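# Shelve the desk's cardboard box with both foam blocks

## Task

Move the cardboard box from the desk onto the lowest shelf of the bookcase. It must sit flat, not tilted, and lie entirely within the rear half of that shelf. Both blue foam blocks must also be on that same shelf at the end. The robot must not tip over or finish leaning, or the task fails. Everything must stay in place on its own, without the robot holding it.

## Robot and tools

ROBOT. TidyBot++: a mobile base 0.54 m long, 0.50 m wide and 0.38 m tall on four driven casters. It carries one seven-joint arm ending in a two-finger gripper. The shoulder sits 0.12 m ahead of the base centre and 0.68 m above the floor. base_camera is a pinhole camera on the base (644x364 px). wrist_camera is a fisheye camera (644x476 px) looking along the hand. The arm begins folded with the hand pointing down. In that pose the hand reaches up to 0.08 m beyond the base front and the elbow is up to 1.15 m high. A downward-pointing hand can rise to only about 0.94 m, and only near the base.

FRAMES. Base frame: origin on the floor below the base centre, x forward, y left, z up. hand_pose is reported in this frame. It is the point midway between the finger pads; its own z axis runs out along the fingers, and its y axis is the direction the fingers open and close. The odometry frame is the base frame where the scene began. base_odometry heading is positive to the left, from -3.142 to 3.142. It counts wheel turns, so slip shows up as travel, and it drifts a few cm and degrees over many moves. base_tilt is in degrees, positive when leaning forward or right, with a fixed bias of up to about 1 degree.

execute_actions. "actions" is a list holding one action or nothing; an empty list just reports state and images. An action may have "base", "joints" and "speeds". Its motions start together. "cameras" picks the images returned: "base_camera", "wrist_camera" or "all" (omitted or null also means all; [] means none). The "pictures" line names the images in order. An unknown key, camera or out-of-range number refuses the call and nothing moves.
- "base": exactly one key, an offset from where the base last reported itself, not a pose. translate_m: metres forward (+) or back, -2 to 2. strafe_m: metres left (+) or right, -2 to 2. rotate_rad: radians counter-clockwise from above (+), -6.3 to 6.3. A move needing over 8.667 s at its top speed is refused.
- "speeds": lowers top speed for this action only. translate_m and strafe_m 0.05 to 0.5 m/s; rotate_rad 0.1 to 1.57 rad/s. Defaults are the maxima.
- "joints": absolute targets, by name, in radians (gripper unitless). joint_1_rad: any angle, spins the arm about vertical, positive is clockwise from above (opposite to heading). joint_2_rad: shoulder, -2.249 to 2.249. joint_3_rad: any angle, twists the upper arm; from 3.14, positive swings a forward-bent forearm to the right. joint_4_rad: elbow, -2.579 to 2.579. joint_5_rad: any angle, twists the forearm; positive swings a forward-bent hand right. joint_6_rad: wrist, -2.099 to 2.099. joint_7_rad: any angle, twists the hand; with hand down, positive is counter-clockwise from above, and at 1.57 the fingers open to left and right. gripper_pos: 0 fully open to 1 fully closed; pad gap about 85 x (1 - gripper_pos) mm. Tolerance for done: ±0.039 on joints 1 to 4, ±0.056 on 5 to 7, ±0.03 on gripper. Any-angle joints take the short way, so send steps under half a turn for bigger turns. An action lasts at most 15 s. Joints or base left out of an action may still be driving toward an earlier target.

ARM GEOMETRY. Upper arm 0.42 m, forearm 0.31 m, hand 0.31 m to the hand point. With joint_1_rad 0, joint_3_rad 3.14 and joint_5_rad 0 the arm moves in the base's x-z plane. Angles from vertical (forward positive): upper arm = joint_2_rad, forearm = joint_2_rad - joint_4_rad, hand = that minus joint_6_rad. Forward reach from the shoulder is the sum of length x sin(angle); height above it is the sum of length x cos(angle). Joints move up to 1.39 rad/s (1.22 for joints 5 to 7). Closed fingertips reach about 20 mm beyond the hand point.

wait: "seconds" 0 to 10; the robot keeps its last command, returns state and images.

zoom_image: "camera" (base_camera or wrist_camera) and "region" [x0, y0, x1, y1] in pixels of that camera's latest full image, top-left origin, at most 504x504.

finished_scene: "scene" is the current scene number. It ends the scene for good and reports success; the goal must already hold stably. Replying with no tool call ends the session.

RESULT LINES. base_status and joint_status: "done" (reached; for the base only means wheels turned enough, maybe slipping); "off_target" (stopped short, may still push); "contact_stop" or "time_out" (target dropped, holding where it stopped). A blocked base can still say done while short. "joint command not followed" plus "cause:" means a self-collision check withheld arm targets; those joints show "not_followed" and may be retried later. Gripper at 1 "done" means empty hand; "off_target" means something is gripped at the shown reading. on_its_own lists uncommanded motion. motor_effort gives percent of maximum per motor, bracket = peak. "ARM HIT" means the arm struck the base or itself. A torque fault freezes arm and gripper for 10 s and skips the rest of the call. "MOTOR HOT" warns from 60 °C; at 75 °C an "OVER-TEMPERATURE FAULT" lets the arm sag and keys show "limit_stop_at_motor_heat" (resend them). If any result reports a stop, later calls in the same reply are skipped.

PRACTICAL. Friction leaves joints slightly off target; fix by sending last command + (wanted - read). The arm sags under a load; never command a held joint to its read angle. Trust cameras over hand_pose. The robot holds the last command while you think, so keep loads held briefly.

AVOID. Dropping or slamming things, hard pushes, knocking items off. Driving while the arm is caught on something about 0.8 m or higher can tip the robot; a horizontal push on a raised hand can lift wheels. If leaning, retract the arm or back away. Loose objects may occasionally be nudged.

Each tool is called after "Emit:" as a command line: name --argument value for each argument, lists and objects as JSON in quotes; but a table of rows of numbers goes row by row, as --pt "numbers of a row", without its own name.

## Session

Emit:
execute_actions --actions '[]'

Scene clock: 0.00 s.
base_odometry: x=+0.000 y=+0.000 heading=+0.000 (m, m, rad; odometry frame)
base_tilt: forward=+0.1 right=-0.6 (deg)
base_status: not commanded
joint_positions: joint_1_rad=+0.031 joint_2_rad=-0.308 joint_3_rad=+3.121 joint_4_rad=-2.498 joint_5_rad=-0.044 joint_6_rad=-0.922 joint_7_rad=+1.570 gripper_pos=+0.000
joint_status: not commanded
motor_effort: joint_1_rad=-1 joint_2_rad=-4 joint_3_rad=+1 joint_4_rad=+17 joint_5_rad=+1 joint_6_rad=+2 joint_7_rad=-1 (%)
hand_pose: x=+0.2567 y=+0.0103 z=+0.5893 quat_wxyz=(-0.015, +1.000, -0.019, +0.015) (m; base frame)
pictures: base_camera, wrist_camera
Images, in order (width x height): base_camera 644x364, wrist_camera 644x476.

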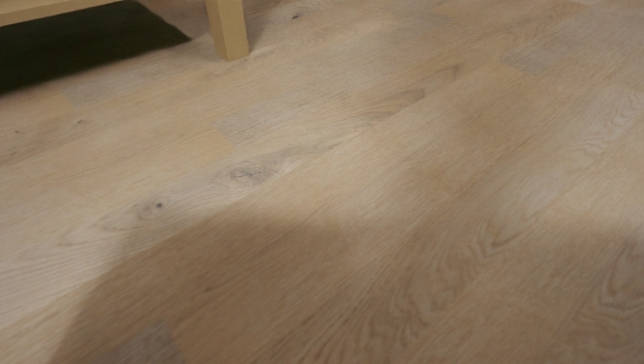

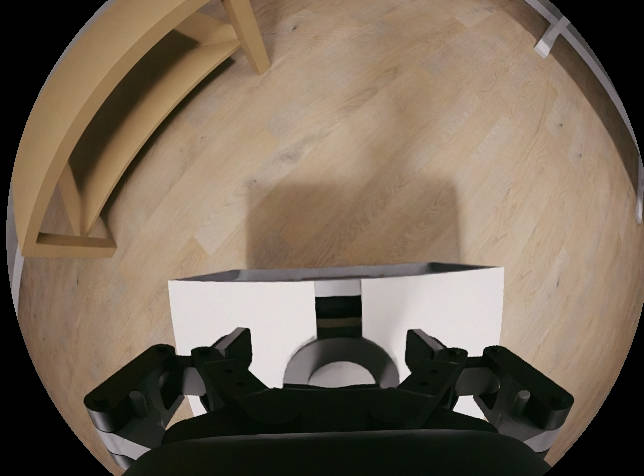

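Raise hand to look forward.

Emit:
execute_actions --actions '[{"joints":{"joint_6_rad":0.3}}]' --cameras '["wrist_camera"]'

Scene clock: 3.50 s.
base_odometry: x=+0.000 y=+0.000 heading=+0.000 (m, m, rad; odometry frame)
base_tilt: forward=+0.1 right=-0.6 (deg)
base_status: not commanded
joint_positions: joint_1_rad=+0.031 joint_2_rad=-0.308 joint_3_rad=+3.121 joint_4_rad=-2.496 joint_5_rad=-0.044 joint_6_rad=+0.291 joint_7_rad=+1.570 gripper_pos=+0.000
joint_status: all done
motor_effort: joint_1_rad=-1(1) joint_2_rad=-7(6) joint_3_rad=+1(1) joint_4_rad=+19(19) joint_5_rad=+1(1) joint_6_rad=+9(9) joint_7_rad=-1(1) (%)
hand_pose: x=+0.5422 y=-0.0063 z=+0.8007 quat_wxyz=(-0.002, +0.812, -0.024, +0.583) (m; base frame)
pictures: wrist_camera
Images, in order (width x height): wrist_camera 644x476.

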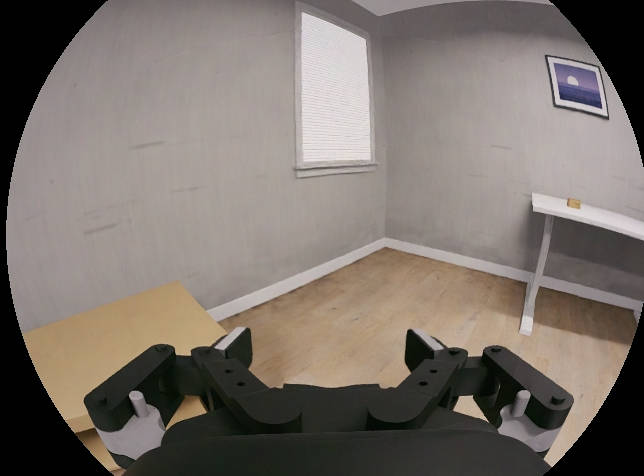

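Emit:
execute_actions --actions '[{"base":{"rotate_rad":-1.2}}]'

Emit:
execute_actions --actions '[{"base":{"rotate_rad":-1.5}}]' --cameras '["wrist_camera"]'

Scene clock: 8.63 s.
base_odometry: x=+0.000 y=+0.000 heading=-1.200 (m, m, rad; odometry frame)
base_tilt: forward=+0.1 right=-0.6 (deg)
base_status: done
joint_positions: joint_1_rad=+0.031 joint_2_rad=-0.308 joint_3_rad=+3.121 joint_4_rad=-2.496 joint_5_rad=-0.044 joint_6_rad=+0.291 joint_7_rad=+1.570 gripper_pos=+0.000
joint_status: not commanded
motor_effort: joint_1_rad=-1(3) joint_2_rad=-7(7) joint_3_rad=+1(2) joint_4_rad=+19(19) joint_5_rad=+1(1) joint_6_rad=+9(9) joint_7_rad=-1(1) (%)
hand_pose: x=+0.5422 y=-0.0064 z=+0.8007 quat_wxyz=(-0.002, +0.812, -0.024, +0.583) (m; base frame)
pictures: base_camera, wrist_camera
Images, in order (width x height): base_camera 644x364, wrist_camera 644x476.

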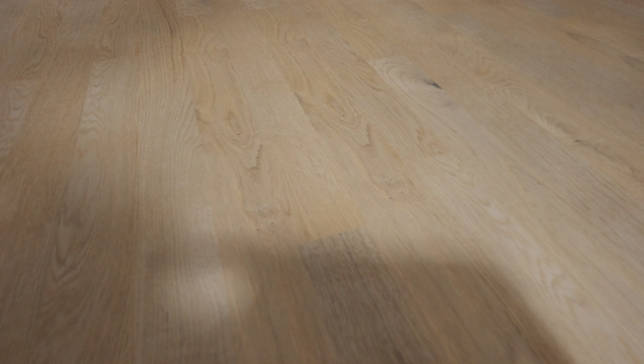

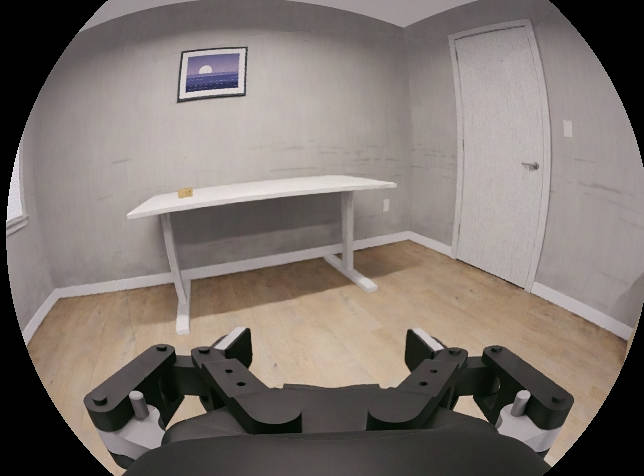

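Scene clock: 10.90 s.
base_odometry: x=+0.000 y=+0.000 heading=-2.699 (m, m, rad; odometry frame)
base_tilt: forward=+0.1 right=-0.6 (deg)
base_status: done
joint_positions: joint_1_rad=+0.031 joint_2_rad=-0.308 joint_3_rad=+3.121 joint_4_rad=-2.496 joint_5_rad=-0.044 joint_6_rad=+0.291 joint_7_rad=+1.570 gripper_pos=+0.000
joint_status: not commanded
motor_effort: joint_1_rad=-1(0) joint_2_rad=-7(7) joint_3_rad=+1(2) joint_4_rad=+19(19) joint_5_rad=+1(1) joint_6_rad=+9(9) joint_7_rad=-1(1) (%)
hand_pose: x=+0.5422 y=-0.0064 z=+0.8007 quat_wxyz=(-0.002, +0.812, -0.024, +0.583) (m; base frame)
pictures: wrist_camera
Images, in order (width x height): wrist_camera 644x476.

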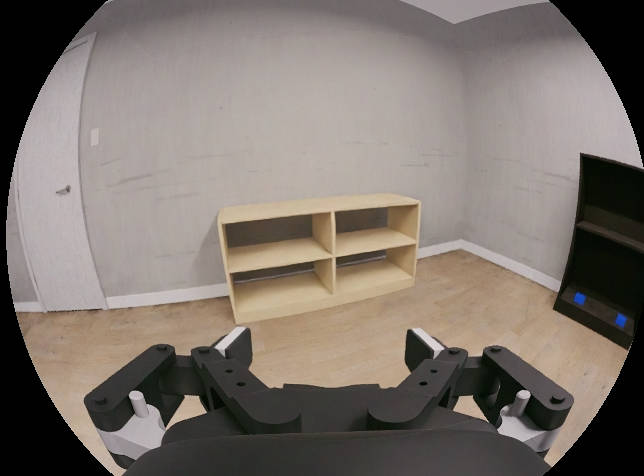

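Emit:
execute_actions --actions '[{"base":{"rotate_rad":1.9}}]' --cameras '[]'

Emit:
execute_actions --actions '[{"base":{"translate_m":0.6},"joints":{"joint_2_rad":-0.3,"joint_4_rad":-1.9,"joint_6_rad":-0.5}}]'

Scene clock: 18.43 s.
base_odometry: x=+0.000 y=+0.000 heading=-0.800 (m, m, rad; odometry frame)
base_tilt: forward=+0.1 right=-0.5 (deg)
base_status: done
joint_positions: joint_1_rad=+0.031 joint_2_rad=-0.308 joint_3_rad=+3.121 joint_4_rad=-2.496 joint_5_rad=-0.044 joint_6_rad=+0.291 joint_7_rad=+1.570 gripper_pos=+0.000
joint_status: not commanded
motor_effort: joint_1_rad=-1(0) joint_2_rad=-7(8) joint_3_rad=+1(2) joint_4_rad=+19(19) joint_5_rad=+1(1) joint_6_rad=+9(9) joint_7_rad=-1(1) (%)
hand_pose: x=+0.5422 y=-0.0065 z=+0.8007 quat_wxyz=(-0.002, +0.812, -0.024, +0.583) (m; base frame)
pictures: none
No camera images: the call's "cameras" was empty. Leave "cameras" out to get every camera's image.

Scene clock: 21.00 s.
base_odometry: x=+0.419 y=-0.430 heading=-0.799 (m, m, rad; odometry frame)
base_tilt: forward=+0.2 right=-0.6 (deg)
base_status: done
joint_positions: joint_1_rad=+0.031 joint_2_rad=-0.308 joint_3_rad=+3.121 joint_4_rad=-1.907 joint_5_rad=-0.044 joint_6_rad=-0.468 joint_7_rad=+1.570 gripper_pos=+0.000
joint_status: all done
motor_effort: joint_1_rad=-1(1) joint_2_rad=-9(12) joint_3_rad=+1(1) joint_4_rad=+22(22) joint_5_rad=+1(1) joint_6_rad=+8(9) joint_7_rad=-1(1) (%)
hand_pose: x=+0.5794 y=+0.0040 z=+0.9257 quat_wxyz=(-0.014, +0.859, -0.015, +0.512) (m; base frame)
pictures: base_camera, wrist_camera
Images, in order (width x height): base_camera 644x364, wrist_camera 644x476.

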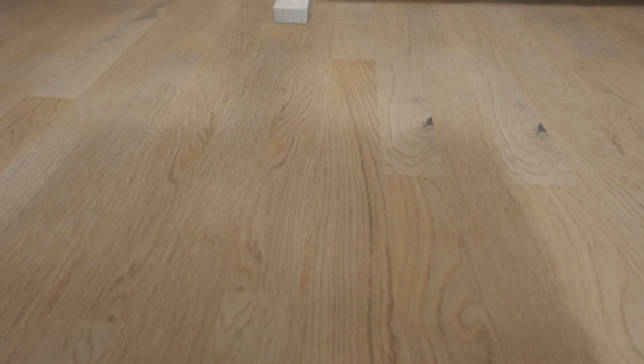

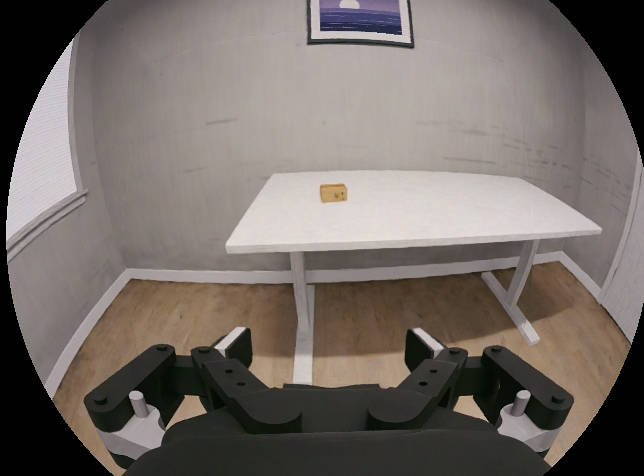

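Emit:
execute_actions --actions '[{"base":{"translate_m":0.5},"joints":{"joint_2_rad":0.0,"joint_4_rad":-1.5,"joint_6_rad":-0.9}}]'

Scene clock: 28.10 s.
base_odometry: x=+0.768 y=-0.788 heading=-0.799 (m, m, rad; odometry frame)
base_tilt: forward=+0.1 right=-0.6 (deg)
base_status: done
joint_positions: joint_1_rad=+0.031 joint_2_rad=-0.001 joint_3_rad=+3.121 joint_4_rad=-1.507 joint_5_rad=-0.044 joint_6_rad=-0.867 joint_7_rad=+1.570 gripper_pos=+0.000
joint_status: all done
motor_effort: joint_1_rad=-1(1) joint_2_rad=-19(24) joint_3_rad=+1(2) joint_4_rad=+21(22) joint_5_rad=+1(1) joint_6_rad=+7(10) joint_7_rad=-1(1) (%)
hand_pose: x=+0.6486 y=+0.0066 z=+0.8990 quat_wxyz=(-0.019, +0.927, -0.012, +0.375) (m; base frame)
pictures: base_camera, wrist_camera
Images, in order (width x height): base_camera 644x364, wrist_camera 644x476.

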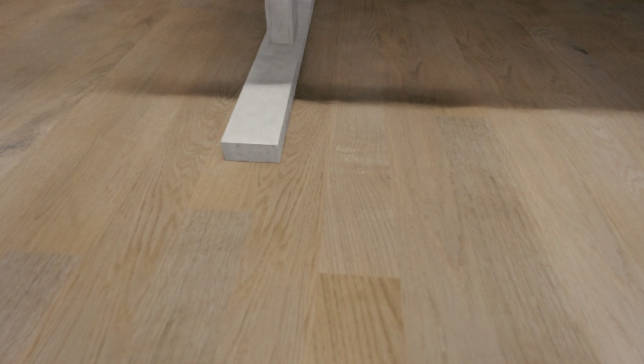

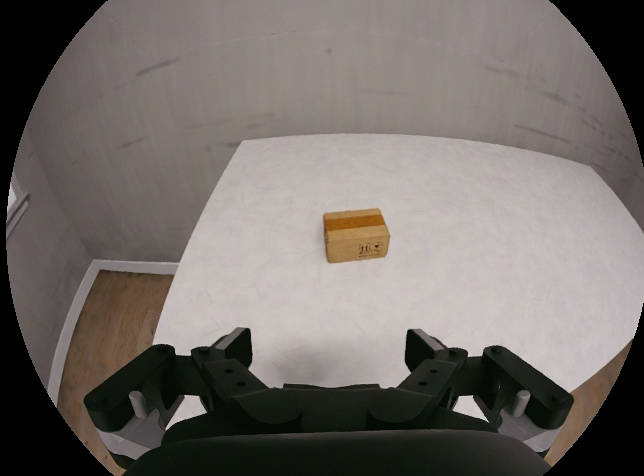

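Emit:
execute_actions --actions '[{"base":{"translate_m":0.2},"joints":{"joint_1_rad":0.1,"joint_2_rad":0.636,"joint_4_rad":-0.494,"joint_6_rad":-2.03}}]'

Scene clock: 39.63 s.
base_odometry: x=+0.907 y=-0.931 heading=-0.798 (m, m, rad; odometry frame)
base_tilt: forward=+0.1 right=-0.6 (deg)
base_status: done
joint_positions: joint_1_rad=+0.083 joint_2_rad=+0.615 joint_3_rad=+3.121 joint_4_rad=-0.505 joint_5_rad=-0.044 joint_6_rad=-1.999 joint_7_rad=+1.570 gripper_pos=+0.000
joint_status: all done
motor_effort: joint_1_rad=-1(1) joint_2_rad=-36(37) joint_3_rad=+0(0) joint_4_rad=+16(22) joint_5_rad=+1(0) joint_6_rad=+0(8) joint_7_rad=-1(1) (%)
hand_pose: x=+0.6512 y=-0.0231 z=+0.8520 quat_wxyz=(-0.026, +0.999, -0.024, +0.013) (m; base frame)
pictures: base_camera, wrist_camera
Images, in order (width x height): base_camera 644x364, wrist_camera 644x476.

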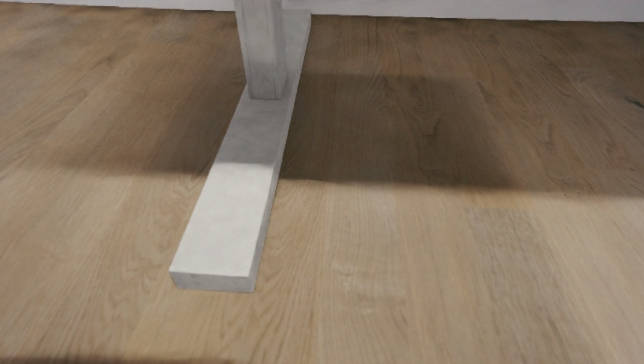

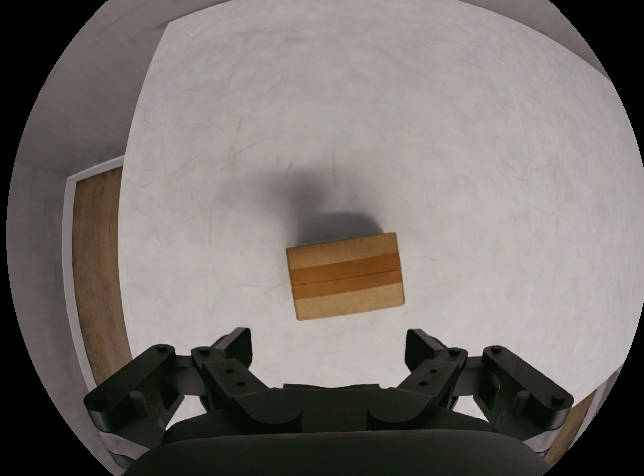

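Emit:
execute_actions --actions '[{"base":{"translate_m":0.03},"joints":{"joint_1_rad":0.12,"joint_7_rad":0.14}}]' --cameras '["wrist_camera"]'

Scene clock: 44.00 s.
base_odometry: x=+0.928 y=-0.953 heading=-0.797 (m, m, rad; odometry frame)
base_tilt: forward=+0.2 right=-0.6 (deg)
base_status: done
joint_positions: joint_1_rad=+0.103 joint_2_rad=+0.628 joint_3_rad=+3.121 joint_4_rad=-0.503 joint_5_rad=-0.044 joint_6_rad=-2.000 joint_7_rad=+0.155 gripper_pos=+0.000
joint_status: all done
motor_effort: joint_1_rad=-1(0) joint_2_rad=-36(39) joint_3_rad=+0(0) joint_4_rad=+15(16) joint_5_rad=+1(1) joint_6_rad=+1(2) joint_7_rad=-1(1) (%)
hand_pose: x=+0.6526 y=-0.0341 z=+0.8454 quat_wxyz=(-0.024, +0.737, -0.675, -0.012) (m; base frame)
pictures: wrist_camera
Images, in order (width x height): wrist_camera 644x476.

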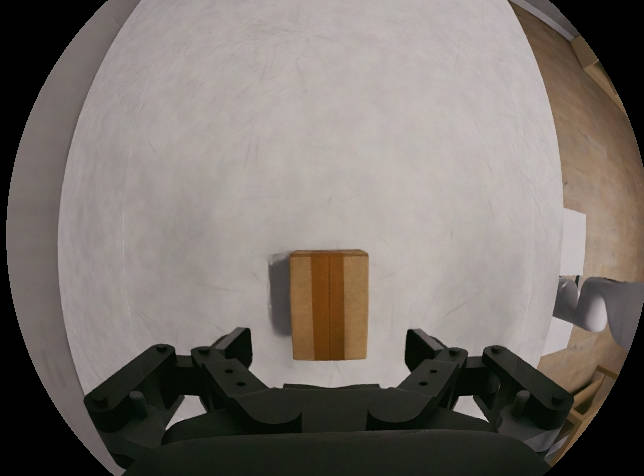

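Emit:
execute_actions --actions '[{"joints":{"joint_2_rad":0.562,"joint_4_rad":-0.847,"joint_6_rad":-1.74}}]' --cameras '["wrist_camera"]'

Scene clock: 50.37 s.
base_odometry: x=+0.928 y=-0.953 heading=-0.797 (m, m, rad; odometry frame)
base_tilt: forward=+0.1 right=-0.6 (deg)
base_status: not commanded
joint_positions: joint_1_rad=+0.103 joint_2_rad=+0.586 joint_3_rad=+3.121 joint_4_rad=-0.838 joint_5_rad=-0.044 joint_6_rad=-1.772 joint_7_rad=+0.155 gripper_pos=+0.000
joint_status: all done
motor_effort: joint_1_rad=-1(1) joint_2_rad=-35(36) joint_3_rad=+0(0) joint_4_rad=+17(17) joint_5_rad=+1(0) joint_6_rad=+0(0) joint_7_rad=-1(1) (%)
hand_pose: x=+0.6446 y=-0.0312 z=+0.7679 quat_wxyz=(-0.005, +0.733, -0.679, -0.039) (m; base frame)
pictures: wrist_camera
Images, in order (width x height): wrist_camera 644x476.

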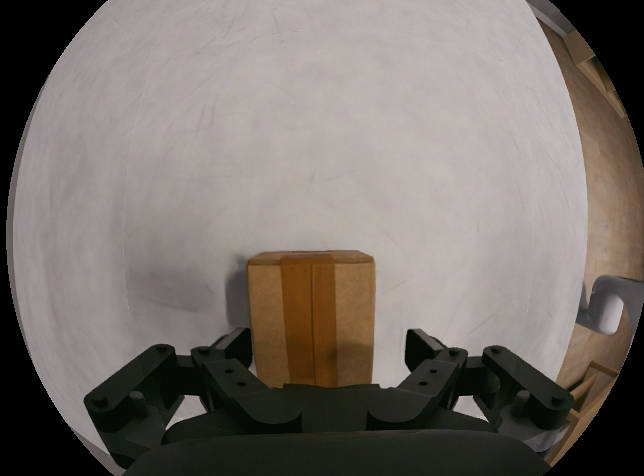

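Emit:
execute_actions --actions '[{"joints":{"joint_4_rad":-0.89,"joint_6_rad":-1.64}}]' --cameras '[]'

Emit:
execute_actions --actions '[{"joints":{"gripper_pos":1}}]' --cameras '[]'

Emit:
execute_actions --actions '[{"joints":{"joint_4_rad":-0.83,"joint_6_rad":-1.75}}]' --cameras '[]'

Emit:
execute_actions --actions '[{"joints":{"joint_7_rad":1.585}}]' --cameras '[]'

Emit:
execute_actions --actions '[{"joints":{"joint_4_rad":-0.885,"joint_6_rad":-1.645}}]' --cameras '[]'

Emit:
execute_actions --actions '[{"joints":{"gripper_pos":0.1}}]' --cameras '["wrist_camera"]'

Scene clock: 56.23 s.
base_odometry: x=+0.928 y=-0.953 heading=-0.797 (m, m, rad; odometry frame)
base_tilt: forward=+0.2 right=-0.6 (deg)
base_status: not commanded
joint_positions: joint_1_rad=+0.103 joint_2_rad=+0.581 joint_3_rad=+3.121 joint_4_rad=-0.882 joint_5_rad=-0.044 joint_6_rad=-1.667 joint_7_rad=+0.155 gripper_pos=+0.000
joint_status: all done
motor_effort: joint_1_rad=-1(1) joint_2_rad=-36(38) joint_3_rad=+0(0) joint_4_rad=+17(18) joint_5_rad=+1(1) joint_6_rad=+0(0) joint_7_rad=-1(1) (%)
hand_pose: x=+0.6651 y=-0.0325 z=+0.7568 quat_wxyz=(-0.026, +0.732, -0.680, -0.012) (m; base frame)
pictures: none
No camera images: the call's "cameras" was empty. Leave "cameras" out to get every camera's image.

Scene clock: 57.33 s.
base_odometry: x=+0.928 y=-0.953 heading=-0.797 (m, m, rad; odometry frame)
base_tilt: forward=+0.2 right=-0.6 (deg)
base_status: not commanded
joint_positions: joint_1_rad=+0.103 joint_2_rad=+0.577 joint_3_rad=+3.121 joint_4_rad=-0.884 joint_5_rad=-0.044 joint_6_rad=-1.666 joint_7_rad=+0.155 gripper_pos=+0.351
joint_status: gripper_pos off_target (ended at +0.351, target +1.000)
motor_effort: joint_1_rad=-1(1) joint_2_rad=-37(37) joint_3_rad=+0(0) joint_4_rad=+17(18) joint_5_rad=+1(1) joint_6_rad=+0(1) joint_7_rad=-1(1) (%)
hand_pose: x=+0.6643 y=-0.0325 z=+0.7580 quat_wxyz=(-0.026, +0.732, -0.680, -0.012) (m; base frame)
pictures: none
No camera images: the call's "cameras" was empty. Leave "cameras" out to get every camera's image.

Scene clock: 58.17 s.
base_odometry: x=+0.928 y=-0.953 heading=-0.797 (m, m, rad; odometry frame)
base_tilt: forward=+0.2 right=-0.6 (deg)
base_status: not commanded
joint_positions: joint_1_rad=+0.103 joint_2_rad=+0.576 joint_3_rad=+3.121 joint_4_rad=-0.837 joint_5_rad=-0.044 joint_6_rad=-1.720 joint_7_rad=+0.155 gripper_pos=+0.351
joint_status: all done
motor_effort: joint_1_rad=-1(1) joint_2_rad=-37(39) joint_3_rad=+0(0) joint_4_rad=+17(19) joint_5_rad=+1(1) joint_6_rad=+0(1) joint_7_rad=-1(1) (%)
hand_pose: x=+0.6601 y=-0.0324 z=+0.7736 quat_wxyz=(-0.024, +0.733, -0.679, -0.014) (m; base frame)
pictures: none
No camera images: the call's "cameras" was empty. Leave "cameras" out to get every camera's image.

Scene clock: 59.83 s.
base_odometry: x=+0.928 y=-0.953 heading=-0.797 (m, m, rad; odometry frame)
base_tilt: forward=+0.2 right=-0.6 (deg)
base_status: not commanded
joint_positions: joint_1_rad=+0.103 joint_2_rad=+0.576 joint_3_rad=+3.121 joint_4_rad=-0.837 joint_5_rad=-0.044 joint_6_rad=-1.720 joint_7_rad=+1.570 gripper_pos=+0.351
joint_status: all done
motor_effort: joint_1_rad=-1(1) joint_2_rad=-36(37) joint_3_rad=+0(1) joint_4_rad=+18(17) joint_5_rad=+0(1) joint_6_rad=+0(1) joint_7_rad=-1(1) (%)
hand_pose: x=+0.6601 y=-0.0324 z=+0.7736 quat_wxyz=(-0.027, +0.999, -0.040, +0.005) (m; base frame)
pictures: none
No camera images: the call's "cameras" was empty. Leave "cameras" out to get every camera's image.

Scene clock: 60.60 s.
base_odometry: x=+0.928 y=-0.953 heading=-0.797 (m, m, rad; odometry frame)
base_tilt: forward=+0.2 right=-0.6 (deg)
base_status: not commanded
joint_positions: joint_1_rad=+0.103 joint_2_rad=+0.573 joint_3_rad=+3.121 joint_4_rad=-0.883 joint_5_rad=-0.044 joint_6_rad=-1.679 joint_7_rad=+1.570 gripper_pos=+0.351
joint_status: all done
motor_effort: joint_1_rad=-1(1) joint_2_rad=-36(38) joint_3_rad=+0(0) joint_4_rad=+17(19) joint_5_rad=+0(1) joint_6_rad=+0(2) joint_7_rad=-1(1) (%)
hand_pose: x=+0.6604 y=-0.0322 z=+0.7606 quat_wxyz=(-0.028, +0.999, -0.041, +0.004) (m; base frame)
pictures: none
No camera images: the call's "cameras" was empty. Leave "cameras" out to get every camera's image.

Scene clock: 61.63 s.
base_odometry: x=+0.928 y=-0.953 heading=-0.797 (m, m, rad; odometry frame)
base_tilt: forward=+0.2 right=-0.5 (deg)
base_status: not commanded
joint_positions: joint_1_rad=+0.103 joint_2_rad=+0.573 joint_3_rad=+3.121 joint_4_rad=-0.883 joint_5_rad=-0.044 joint_6_rad=-1.679 joint_7_rad=+1.570 gripper_pos=+0.100
joint_status: all done
motor_effort: joint_1_rad=-1(1) joint_2_rad=-36(38) joint_3_rad=+0(0) joint_4_rad=+17(18) joint_5_rad=+0(0) joint_6_rad=+0(0) joint_7_rad=-1(1) (%)
hand_pose: x=+0.6605 y=-0.0322 z=+0.7606 quat_wxyz=(-0.028, +0.999, -0.041, +0.004) (m; base frame)
pictures: wrist_camera
Images, in order (width x height): wrist_camera 644x476.

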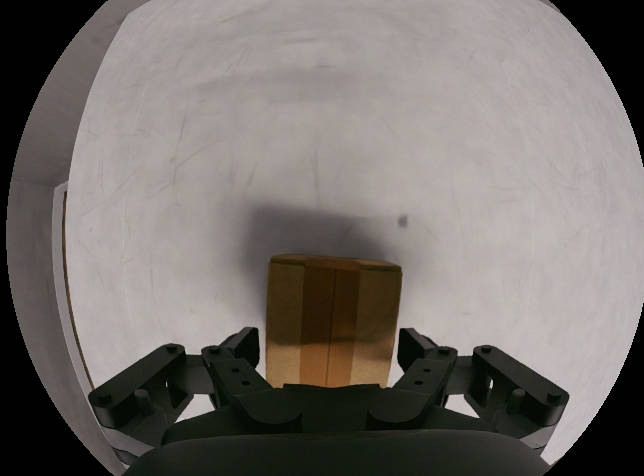

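Emit:
execute_actions --actions '[{"joints":{"joint_2_rad":0.22,"joint_4_rad":-1.473,"joint_6_rad":-0.99}}]' --cameras '[]'

Emit:
execute_actions --actions '[{"joints":{"joint_2_rad":0.04,"joint_4_rad":-1.98,"joint_6_rad":-0.24}}]' --cameras '["wrist_camera"]'

Scene clock: 69.87 s.
base_odometry: x=+0.928 y=-0.953 heading=-0.797 (m, m, rad; odometry frame)
base_tilt: forward=+0.2 right=-0.6 (deg)
base_status: not commanded
joint_positions: joint_1_rad=+0.103 joint_2_rad=+0.239 joint_3_rad=+3.121 joint_4_rad=-1.463 joint_5_rad=-0.044 joint_6_rad=-1.022 joint_7_rad=+1.570 gripper_pos=+0.100
joint_status: all done
motor_effort: joint_1_rad=-1(1) joint_2_rad=-26(37) joint_3_rad=+0(0) joint_4_rad=+19(20) joint_5_rad=+1(1) joint_6_rad=+4(5) joint_7_rad=-1(1) (%)
hand_pose: x=+0.6555 y=-0.0318 z=+0.7652 quat_wxyz=(-0.015, +0.977, -0.049, +0.208) (m; base frame)
pictures: none
No camera images: the call's "cameras" was empty. Leave "cameras" out to get every camera's image.

Scene clock: 71.60 s.
base_odometry: x=+0.928 y=-0.953 heading=-0.797 (m, m, rad; odometry frame)
base_tilt: forward=+0.1 right=-0.6 (deg)
base_status: not commanded
joint_positions: joint_1_rad=+0.103 joint_2_rad=+0.063 joint_3_rad=+3.121 joint_4_rad=-1.971 joint_5_rad=-0.044 joint_6_rad=-0.271 joint_7_rad=+1.570 gripper_pos=+0.100
joint_status: all done
motor_effort: joint_1_rad=-1(1) joint_2_rad=-20(27) joint_3_rad=+1(0) joint_4_rad=+19(19) joint_5_rad=+1(1) joint_6_rad=+7(6) joint_7_rad=-1(1) (%)
hand_pose: x=+0.6561 y=-0.0394 z=+0.7529 quat_wxyz=(+0.002, +0.912, -0.055, +0.406) (m; base frame)
pictures: wrist_camera
Images, in order (width x height): wrist_camera 644x476.

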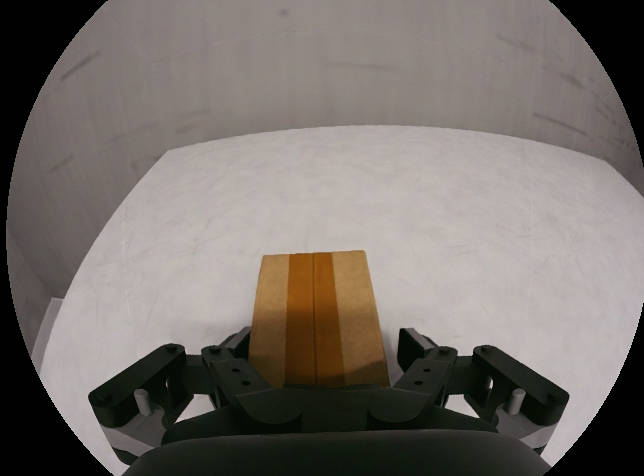

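Emit:
execute_actions --actions '[{"joints":{"gripper_pos":1}}]' --cameras '[]'

Emit:
execute_actions --actions '[{"joints":{"joint_2_rad":-0.15,"joint_6_rad":-0.2,"joint_1_rad":0.0}}]' --cameras '[]'

Emit:
execute_actions --actions '[{"base":{"translate_m":-1.3}}]' --cameras '[]'

Emit:
execute_actions --actions '[{"base":{"rotate_rad":-3.19}}]'

Scene clock: 76.90 s.
base_odometry: x=+0.928 y=-0.953 heading=-0.797 (m, m, rad; odometry frame)
base_tilt: forward=+0.1 right=-0.6 (deg)
base_status: not commanded
joint_positions: joint_1_rad=+0.103 joint_2_rad=+0.060 joint_3_rad=+3.121 joint_4_rad=-1.973 joint_5_rad=-0.044 joint_6_rad=-0.269 joint_7_rad=+1.570 gripper_pos=+0.340
joint_status: gripper_pos off_target (ended at +0.340, target +1.000)
motor_effort: joint_1_rad=-1(1) joint_2_rad=-20(21) joint_3_rad=+0(1) joint_4_rad=+19(20) joint_5_rad=+1(1) joint_6_rad=+7(8) joint_7_rad=-1(1) (%)
hand_pose: x=+0.6556 y=-0.0396 z=+0.7536 quat_wxyz=(+0.002, +0.912, -0.056, +0.407) (m; base frame)
pictures: none
No camera images: the call's "cameras" was empty. Leave "cameras" out to get every camera's image.

Scene clock: 78.07 s.
base_odometry: x=+0.928 y=-0.953 heading=-0.797 (m, m, rad; odometry frame)
base_tilt: forward=+0.2 right=-0.6 (deg)
base_status: not commanded
joint_positions: joint_1_rad=+0.012 joint_2_rad=-0.140 joint_3_rad=+3.121 joint_4_rad=-1.979 joint_5_rad=-0.044 joint_6_rad=-0.235 joint_7_rad=+1.570 gripper_pos=+0.340
joint_status: all done
motor_effort: joint_1_rad=-1(2) joint_2_rad=-16(24) joint_3_rad=+1(2) joint_4_rad=+22(22) joint_5_rad=+1(1) joint_6_rad=+10(10) joint_7_rad=-1(1) (%)
hand_pose: x=+0.6358 y=+0.0094 z=+0.8653 quat_wxyz=(-0.017, +0.861, -0.012, +0.509) (m; base frame)
pictures: none
No camera images: the call's "cameras" was empty. Leave "cameras" out to get every camera's image.

Scene clock: 82.13 s.
base_odometry: x=+0.019 y=-0.023 heading=-0.797 (m, m, rad; odometry frame)
base_tilt: forward=+0.1 right=-0.6 (deg)
base_status: done
joint_positions: joint_1_rad=+0.011 joint_2_rad=-0.141 joint_3_rad=+3.121 joint_4_rad=-1.979 joint_5_rad=-0.044 joint_6_rad=-0.234 joint_7_rad=+1.570 gripper_pos=+0.340
joint_status: not commanded
motor_effort: joint_1_rad=-1(3) joint_2_rad=-15(19) joint_3_rad=+1(2) joint_4_rad=+22(23) joint_5_rad=+1(1) joint_6_rad=+9(9) joint_7_rad=-1(1) (%)
hand_pose: x=+0.6357 y=+0.0098 z=+0.8657 quat_wxyz=(-0.017, +0.860, -0.012, +0.509) (m; base frame)
pictures: none
No camera images: the call's "cameras" was empty. Leave "cameras" out to get every camera's image.

Scene clock: 85.53 s.
base_odometry: x=+0.019 y=-0.023 heading=+2.297 (m, m, rad; odometry frame)
base_tilt: forward=+0.1 right=-0.6 (deg)
base_status: done
joint_positions: joint_1_rad=+0.007 joint_2_rad=-0.141 joint_3_rad=+3.121 joint_4_rad=-1.979 joint_5_rad=-0.044 joint_6_rad=-0.234 joint_7_rad=+1.570 gripper_pos=+0.340
joint_status: not commanded
motor_effort: joint_1_rad=-1(1) joint_2_rad=-16(18) joint_3_rad=+1(3) joint_4_rad=+22(22) joint_5_rad=+1(1) joint_6_rad=+9(9) joint_7_rad=-1(1) (%)
hand_pose: x=+0.6356 y=+0.0119 z=+0.8657 quat_wxyz=(-0.018, +0.860, -0.010, +0.509) (m; base frame)
pictures: base_camera, wrist_camera
Images, in order (width x height): base_camera 644x364, wrist_camera 644x476.

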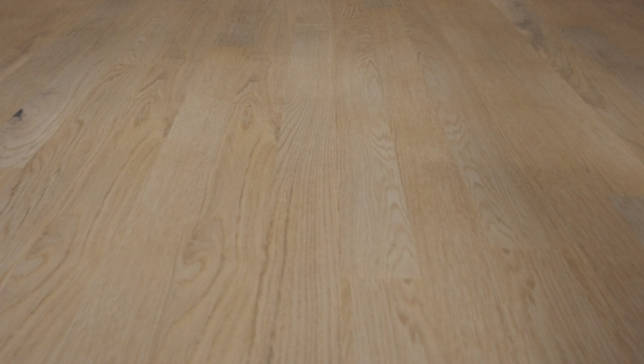

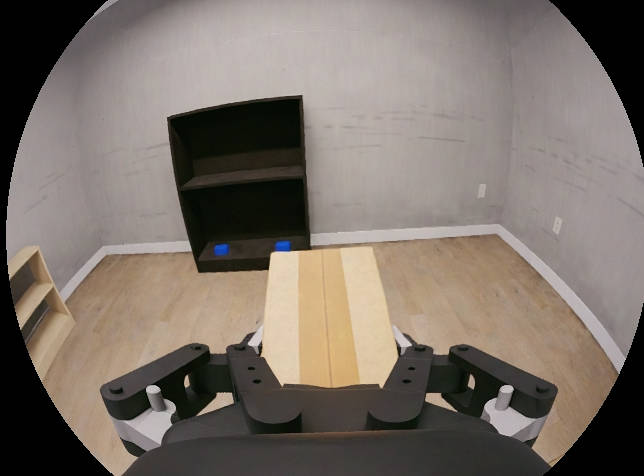

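Emit:
execute_actions --actions '[{"base":{"strafe_m":0.47}}]' --cameras '[]'

Emit:
execute_actions --actions '[{"base":{"translate_m":0.8},"joints":{"joint_2_rad":1.63,"joint_4_rad":-0.989,"joint_6_rad":0.36}}]'

Scene clock: 94.13 s.
base_odometry: x=-0.333 y=-0.335 heading=+2.296 (m, m, rad; odometry frame)
base_tilt: forward=+0.1 right=-0.6 (deg)
base_status: done
joint_positions: joint_1_rad=+0.004 joint_2_rad=-0.141 joint_3_rad=+3.120 joint_4_rad=-1.979 joint_5_rad=-0.044 joint_6_rad=-0.234 joint_7_rad=+1.570 gripper_pos=+0.340
joint_status: not commanded
motor_effort: joint_1_rad=-1(3) joint_2_rad=-16(16) joint_3_rad=+0(3) joint_4_rad=+22(23) joint_5_rad=+1(1) joint_6_rad=+9(9) joint_7_rad=-1(1) (%)
hand_pose: x=+0.6356 y=+0.0140 z=+0.8657 quat_wxyz=(-0.019, +0.860, -0.008, +0.509) (m; base frame)
pictures: none
No camera images: the call's "cameras" was empty. Leave "cameras" out to get every camera's image.

Scene clock: 97.10 s.
base_odometry: x=-0.864 y=+0.263 heading=+2.297 (m, m, rad; odometry frame)
base_tilt: forward=+0.2 right=-0.6 (deg)
base_status: done
joint_positions: joint_1_rad=+0.004 joint_2_rad=+1.620 joint_3_rad=+3.120 joint_4_rad=-1.001 joint_5_rad=-0.044 joint_6_rad=+0.322 joint_7_rad=+1.570 gripper_pos=+0.340
joint_status: all done
motor_effort: joint_1_rad=-1(2) joint_2_rad=-49(54) joint_3_rad=+0(1) joint_4_rad=+13(24) joint_5_rad=+1(1) joint_6_rad=+8(10) joint_7_rad=-1(1) (%)
hand_pose: x=+0.9279 y=+0.0035 z=+0.1816 quat_wxyz=(-0.011, +0.912, -0.029, +0.409) (m; base frame)
pictures: base_camera, wrist_camera
Images, in order (width x height): base_camera 644x364, wrist_camera 644x476.

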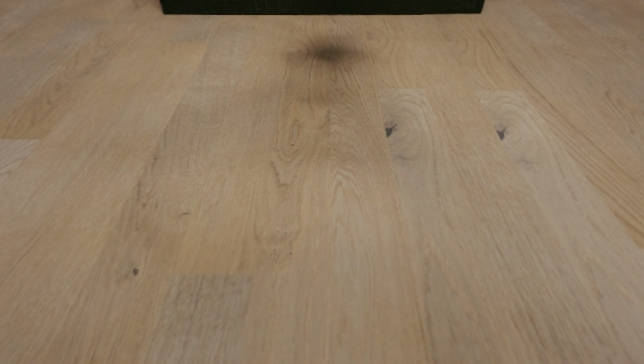

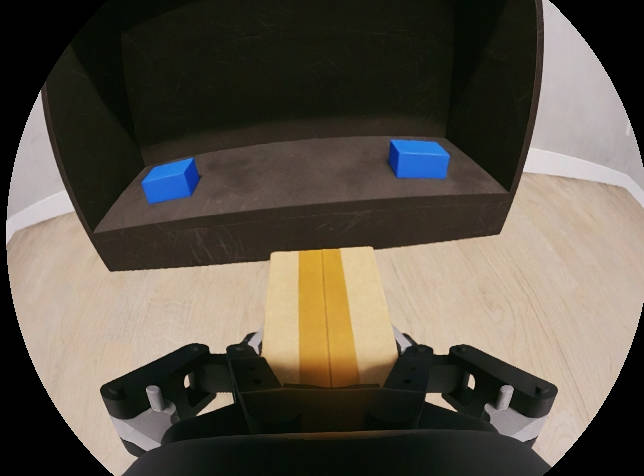

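Emit:
execute_actions --actions '[{"base":{"translate_m":0.38},"joints":{"joint_2_rad":1.67,"joint_6_rad":0.40}}]'

Scene clock: 102.60 s.
base_odometry: x=-1.116 y=+0.547 heading=+2.297 (m, m, rad; odometry frame)
base_tilt: forward=+0.2 right=-0.6 (deg)
base_status: done
joint_positions: joint_1_rad=+0.004 joint_2_rad=+1.672 joint_3_rad=+3.120 joint_4_rad=-0.994 joint_5_rad=-0.044 joint_6_rad=+0.365 joint_7_rad=+1.570 gripper_pos=+0.340
joint_status: all done
motor_effort: joint_1_rad=-1(2) joint_2_rad=-48(52) joint_3_rad=-1(1) joint_4_rad=+12(14) joint_5_rad=+1(1) joint_6_rad=+8(9) joint_7_rad=-1(1) (%)
hand_pose: x=+0.9134 y=+0.0027 z=+0.1523 quat_wxyz=(-0.010, +0.913, -0.030, +0.408) (m; base frame)
pictures: base_camera, wrist_camera
Images, in order (width x height): base_camera 644x364, wrist_camera 644x476.

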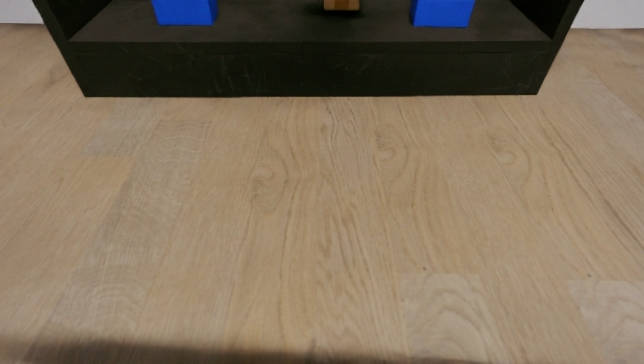

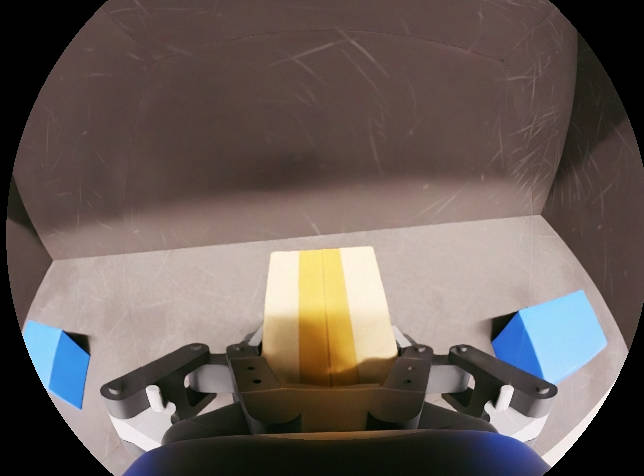

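Emit:
execute_actions --actions '[{"base":{"translate_m":0.06},"speeds":{"translate_m":0.1}}]' --cameras '[]'

Emit:
execute_actions --actions '[{"joints":{"joint_2_rad":1.70,"joint_6_rad":0.42}}]'

Scene clock: 107.97 s.
base_odometry: x=-1.156 y=+0.592 heading=+2.297 (m, m, rad; odometry frame)
base_tilt: forward=+0.2 right=-0.6 (deg)
base_status: done
joint_positions: joint_1_rad=+0.004 joint_2_rad=+1.672 joint_3_rad=+3.120 joint_4_rad=-0.993 joint_5_rad=-0.044 joint_6_rad=+0.365 joint_7_rad=+1.570 gripper_pos=+0.340
joint_status: not commanded
motor_effort: joint_1_rad=-1(1) joint_2_rad=-48(50) joint_3_rad=-1(1) joint_4_rad=+13(14) joint_5_rad=+1(1) joint_6_rad=+8(8) joint_7_rad=-1(1) (%)
hand_pose: x=+0.9139 y=+0.0027 z=+0.1527 quat_wxyz=(-0.010, +0.912, -0.030, +0.408) (m; base frame)
pictures: none
No camera images: the call's "cameras" was empty. Leave "cameras" out to get every camera's image.

Scene clock: 108.70 s.
base_odometry: x=-1.156 y=+0.592 heading=+2.297 (m, m, rad; odometry frame)
base_tilt: forward=+0.2 right=-0.5 (deg)
base_status: not commanded
joint_positions: joint_1_rad=+0.004 joint_2_rad=+1.690 joint_3_rad=+3.120 joint_4_rad=-0.993 joint_5_rad=-0.044 joint_6_rad=+0.383 joint_7_rad=+1.570 gripper_pos=+0.340
joint_status: all done
motor_effort: joint_1_rad=-1(1) joint_2_rad=-48(49) joint_3_rad=-1(0) joint_4_rad=+13(13) joint_5_rad=+1(1) joint_6_rad=+8(8) joint_7_rad=-1(1) (%)
hand_pose: x=+0.9081 y=+0.0024 z=+0.1428 quat_wxyz=(-0.009, +0.912, -0.030, +0.408) (m; base frame)
pictures: base_camera, wrist_camera
Images, in order (width x height): base_camera 644x364, wrist_camera 644x476.

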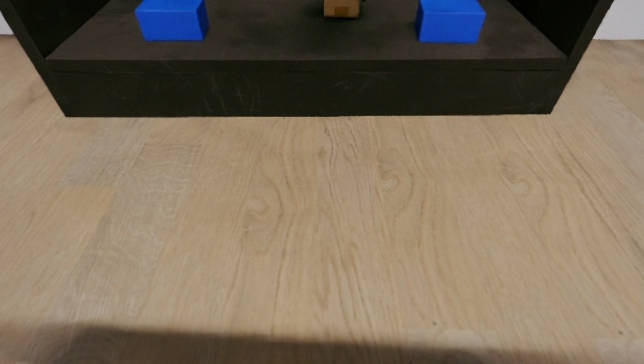

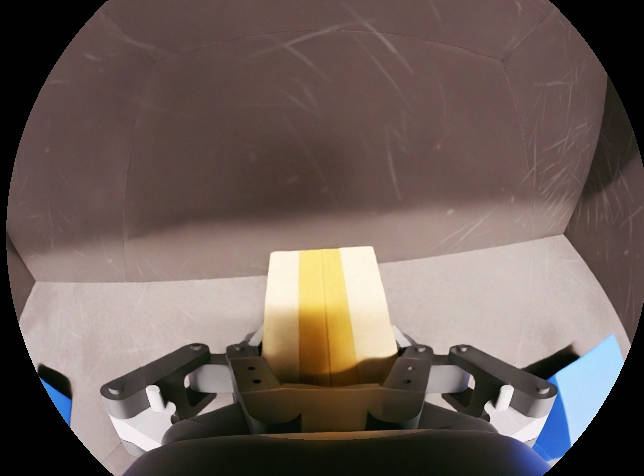

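Emit:
execute_actions --actions '[{"base":{"translate_m":0.045},"speeds":{"translate_m":0.1},"joints":{"joint_2_rad":1.735,"joint_6_rad":0.455}}]'

Scene clock: 113.13 s.
base_odometry: x=-1.186 y=+0.625 heading=+2.297 (m, m, rad; odometry frame)
base_tilt: forward=+0.1 right=-0.6 (deg)
base_status: done
joint_positions: joint_1_rad=+0.004 joint_2_rad=+1.692 joint_3_rad=+3.120 joint_4_rad=-1.038 joint_5_rad=-0.044 joint_6_rad=+0.431 joint_7_rad=+1.570 gripper_pos=+0.340
joint_status: joint_2_rad off_target (ended at +1.692, target +1.735); the others done
motor_effort: joint_1_rad=-3(4) joint_2_rad=-40(48) joint_3_rad=-1(1) joint_4_rad=+20(28) joint_5_rad=+1(0) joint_6_rad=+8(10) joint_7_rad=-1(1) (%)
hand_pose: x=+0.8947 y=+0.0020 z=+0.1358 quat_wxyz=(-0.008, +0.912, -0.030, +0.408) (m; base frame)
pictures: base_camera, wrist_camera
Images, in order (width x height): base_camera 644x364, wrist_camera 644x476.

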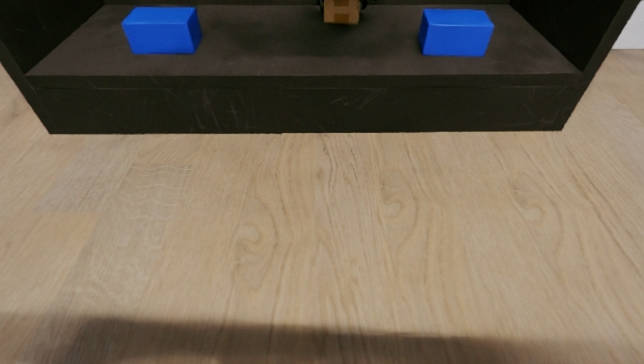

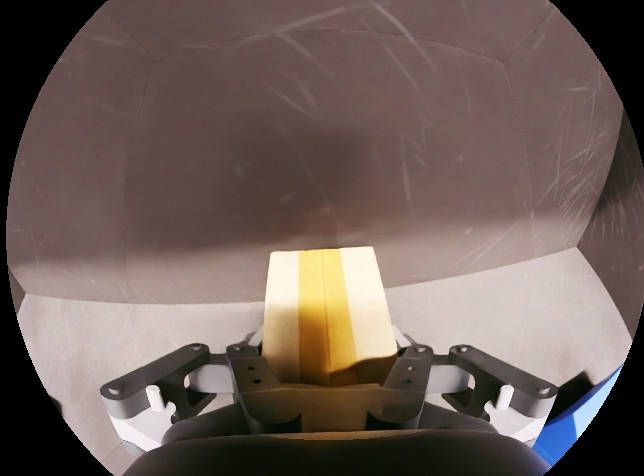

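Emit:
execute_actions --actions '[{"joints":{"joint_2_rad":1.76,"joint_4_rad":-1.0,"joint_6_rad":0.49}}]'

Scene clock: 117.73 s.
base_odometry: x=-1.186 y=+0.625 heading=+2.297 (m, m, rad; odometry frame)
base_tilt: forward=+0.1 right=-0.6 (deg)
base_status: not commanded
joint_positions: joint_1_rad=+0.004 joint_2_rad=+1.697 joint_3_rad=+3.120 joint_4_rad=-1.042 joint_5_rad=-0.044 joint_6_rad=+0.452 joint_7_rad=+1.570 gripper_pos=+0.340
joint_status: joint_2_rad off_target (ended at +1.697, target +1.760); joint_4_rad off_target (ended at -1.042, target -1.000); the others done
motor_effort: joint_1_rad=-2(3) joint_2_rad=-38(38) joint_3_rad=+0(1) joint_4_rad=+20(20) joint_5_rad=+1(0) joint_6_rad=+9(9) joint_7_rad=-1(1) (%)
hand_pose: x=+0.8947 y=+0.0018 z=+0.1359 quat_wxyz=(-0.008, +0.909, -0.030, +0.415) (m; base frame)
pictures: base_camera, wrist_camera
Images, in order (width x height): base_camera 644x364, wrist_camera 644x476.

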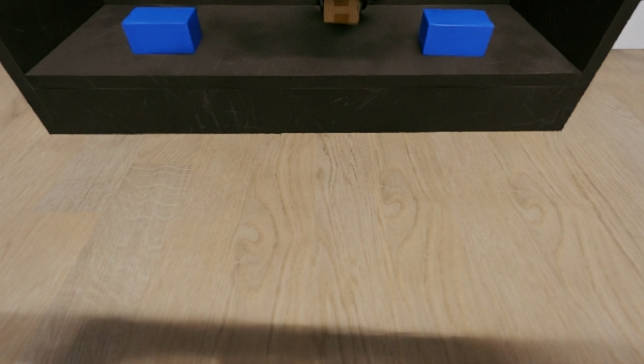

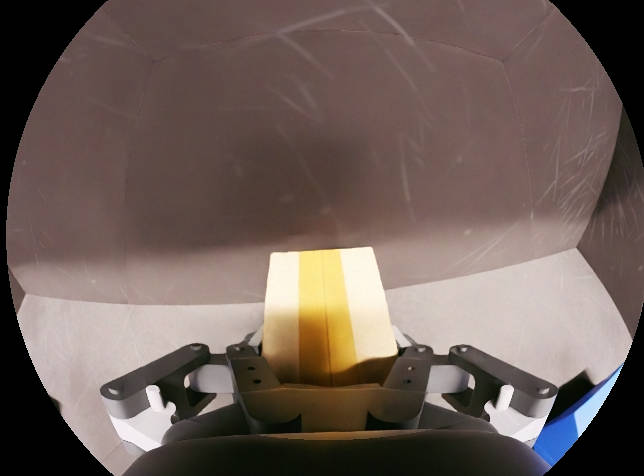

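The hand is fixed, so the box is resting on the shelf. Release.

Emit:
execute_actions --actions '[{"joints":{"joint_2_rad":1.69,"joint_4_rad":-1.04,"joint_6_rad":0.45,"gripper_pos":0}}]' --cameras '[]'

Emit:
execute_actions --actions '[{"base":{"translate_m":-0.2}}]' --cameras '["wrist_camera"]'

Scene clock: 122.47 s.
base_odometry: x=-1.186 y=+0.626 heading=+2.297 (m, m, rad; odometry frame)
base_tilt: forward=+0.2 right=-0.5 (deg)
base_status: not commanded
joint_positions: joint_1_rad=+0.004 joint_2_rad=+1.695 joint_3_rad=+3.120 joint_4_rad=-1.039 joint_5_rad=-0.044 joint_6_rad=+0.452 joint_7_rad=+1.570 gripper_pos=+0.000
joint_status: all done
motor_effort: joint_1_rad=-1(2) joint_2_rad=-47(48) joint_3_rad=+0(1) joint_4_rad=+11(20) joint_5_rad=+1(1) joint_6_rad=+8(10) joint_7_rad=-1(1) (%)
hand_pose: x=+0.8972 y=+0.0017 z=+0.1385 quat_wxyz=(-0.008, +0.908, -0.030, +0.417) (m; base frame)
pictures: none
No camera images: the call's "cameras" was empty. Leave "cameras" out to get every camera's image.

Scene clock: 124.17 s.
base_odometry: x=-1.053 y=+0.476 heading=+2.297 (m, m, rad; odometry frame)
base_tilt: forward=+0.2 right=-0.6 (deg)
base_status: done
joint_positions: joint_1_rad=+0.004 joint_2_rad=+1.695 joint_3_rad=+3.120 joint_4_rad=-1.040 joint_5_rad=-0.044 joint_6_rad=+0.452 joint_7_rad=+1.570 gripper_pos=+0.000
joint_status: not commanded
motor_effort: joint_1_rad=-1(5) joint_2_rad=-46(49) joint_3_rad=-1(1) joint_4_rad=+11(12) joint_5_rad=+1(2) joint_6_rad=+7(8) joint_7_rad=-1(1) (%)
hand_pose: x=+0.8965 y=+0.0020 z=+0.1379 quat_wxyz=(-0.008, +0.909, -0.030, +0.416) (m; base frame)
pictures: wrist_camera
Images, in order (width x height): wrist_camera 644x476.

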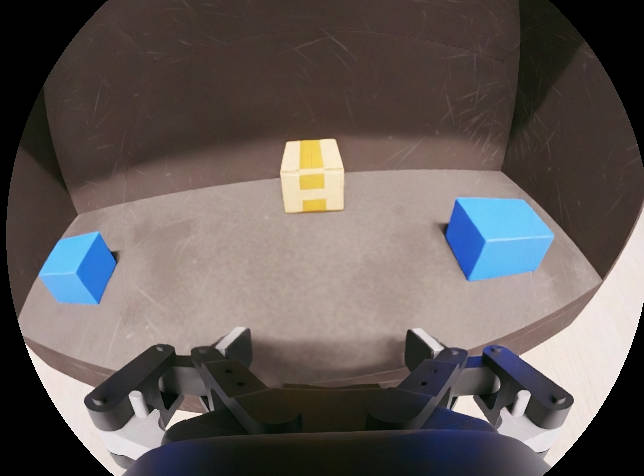

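Emit:
finished_scene --scene 1

The scene is finished: the task was done.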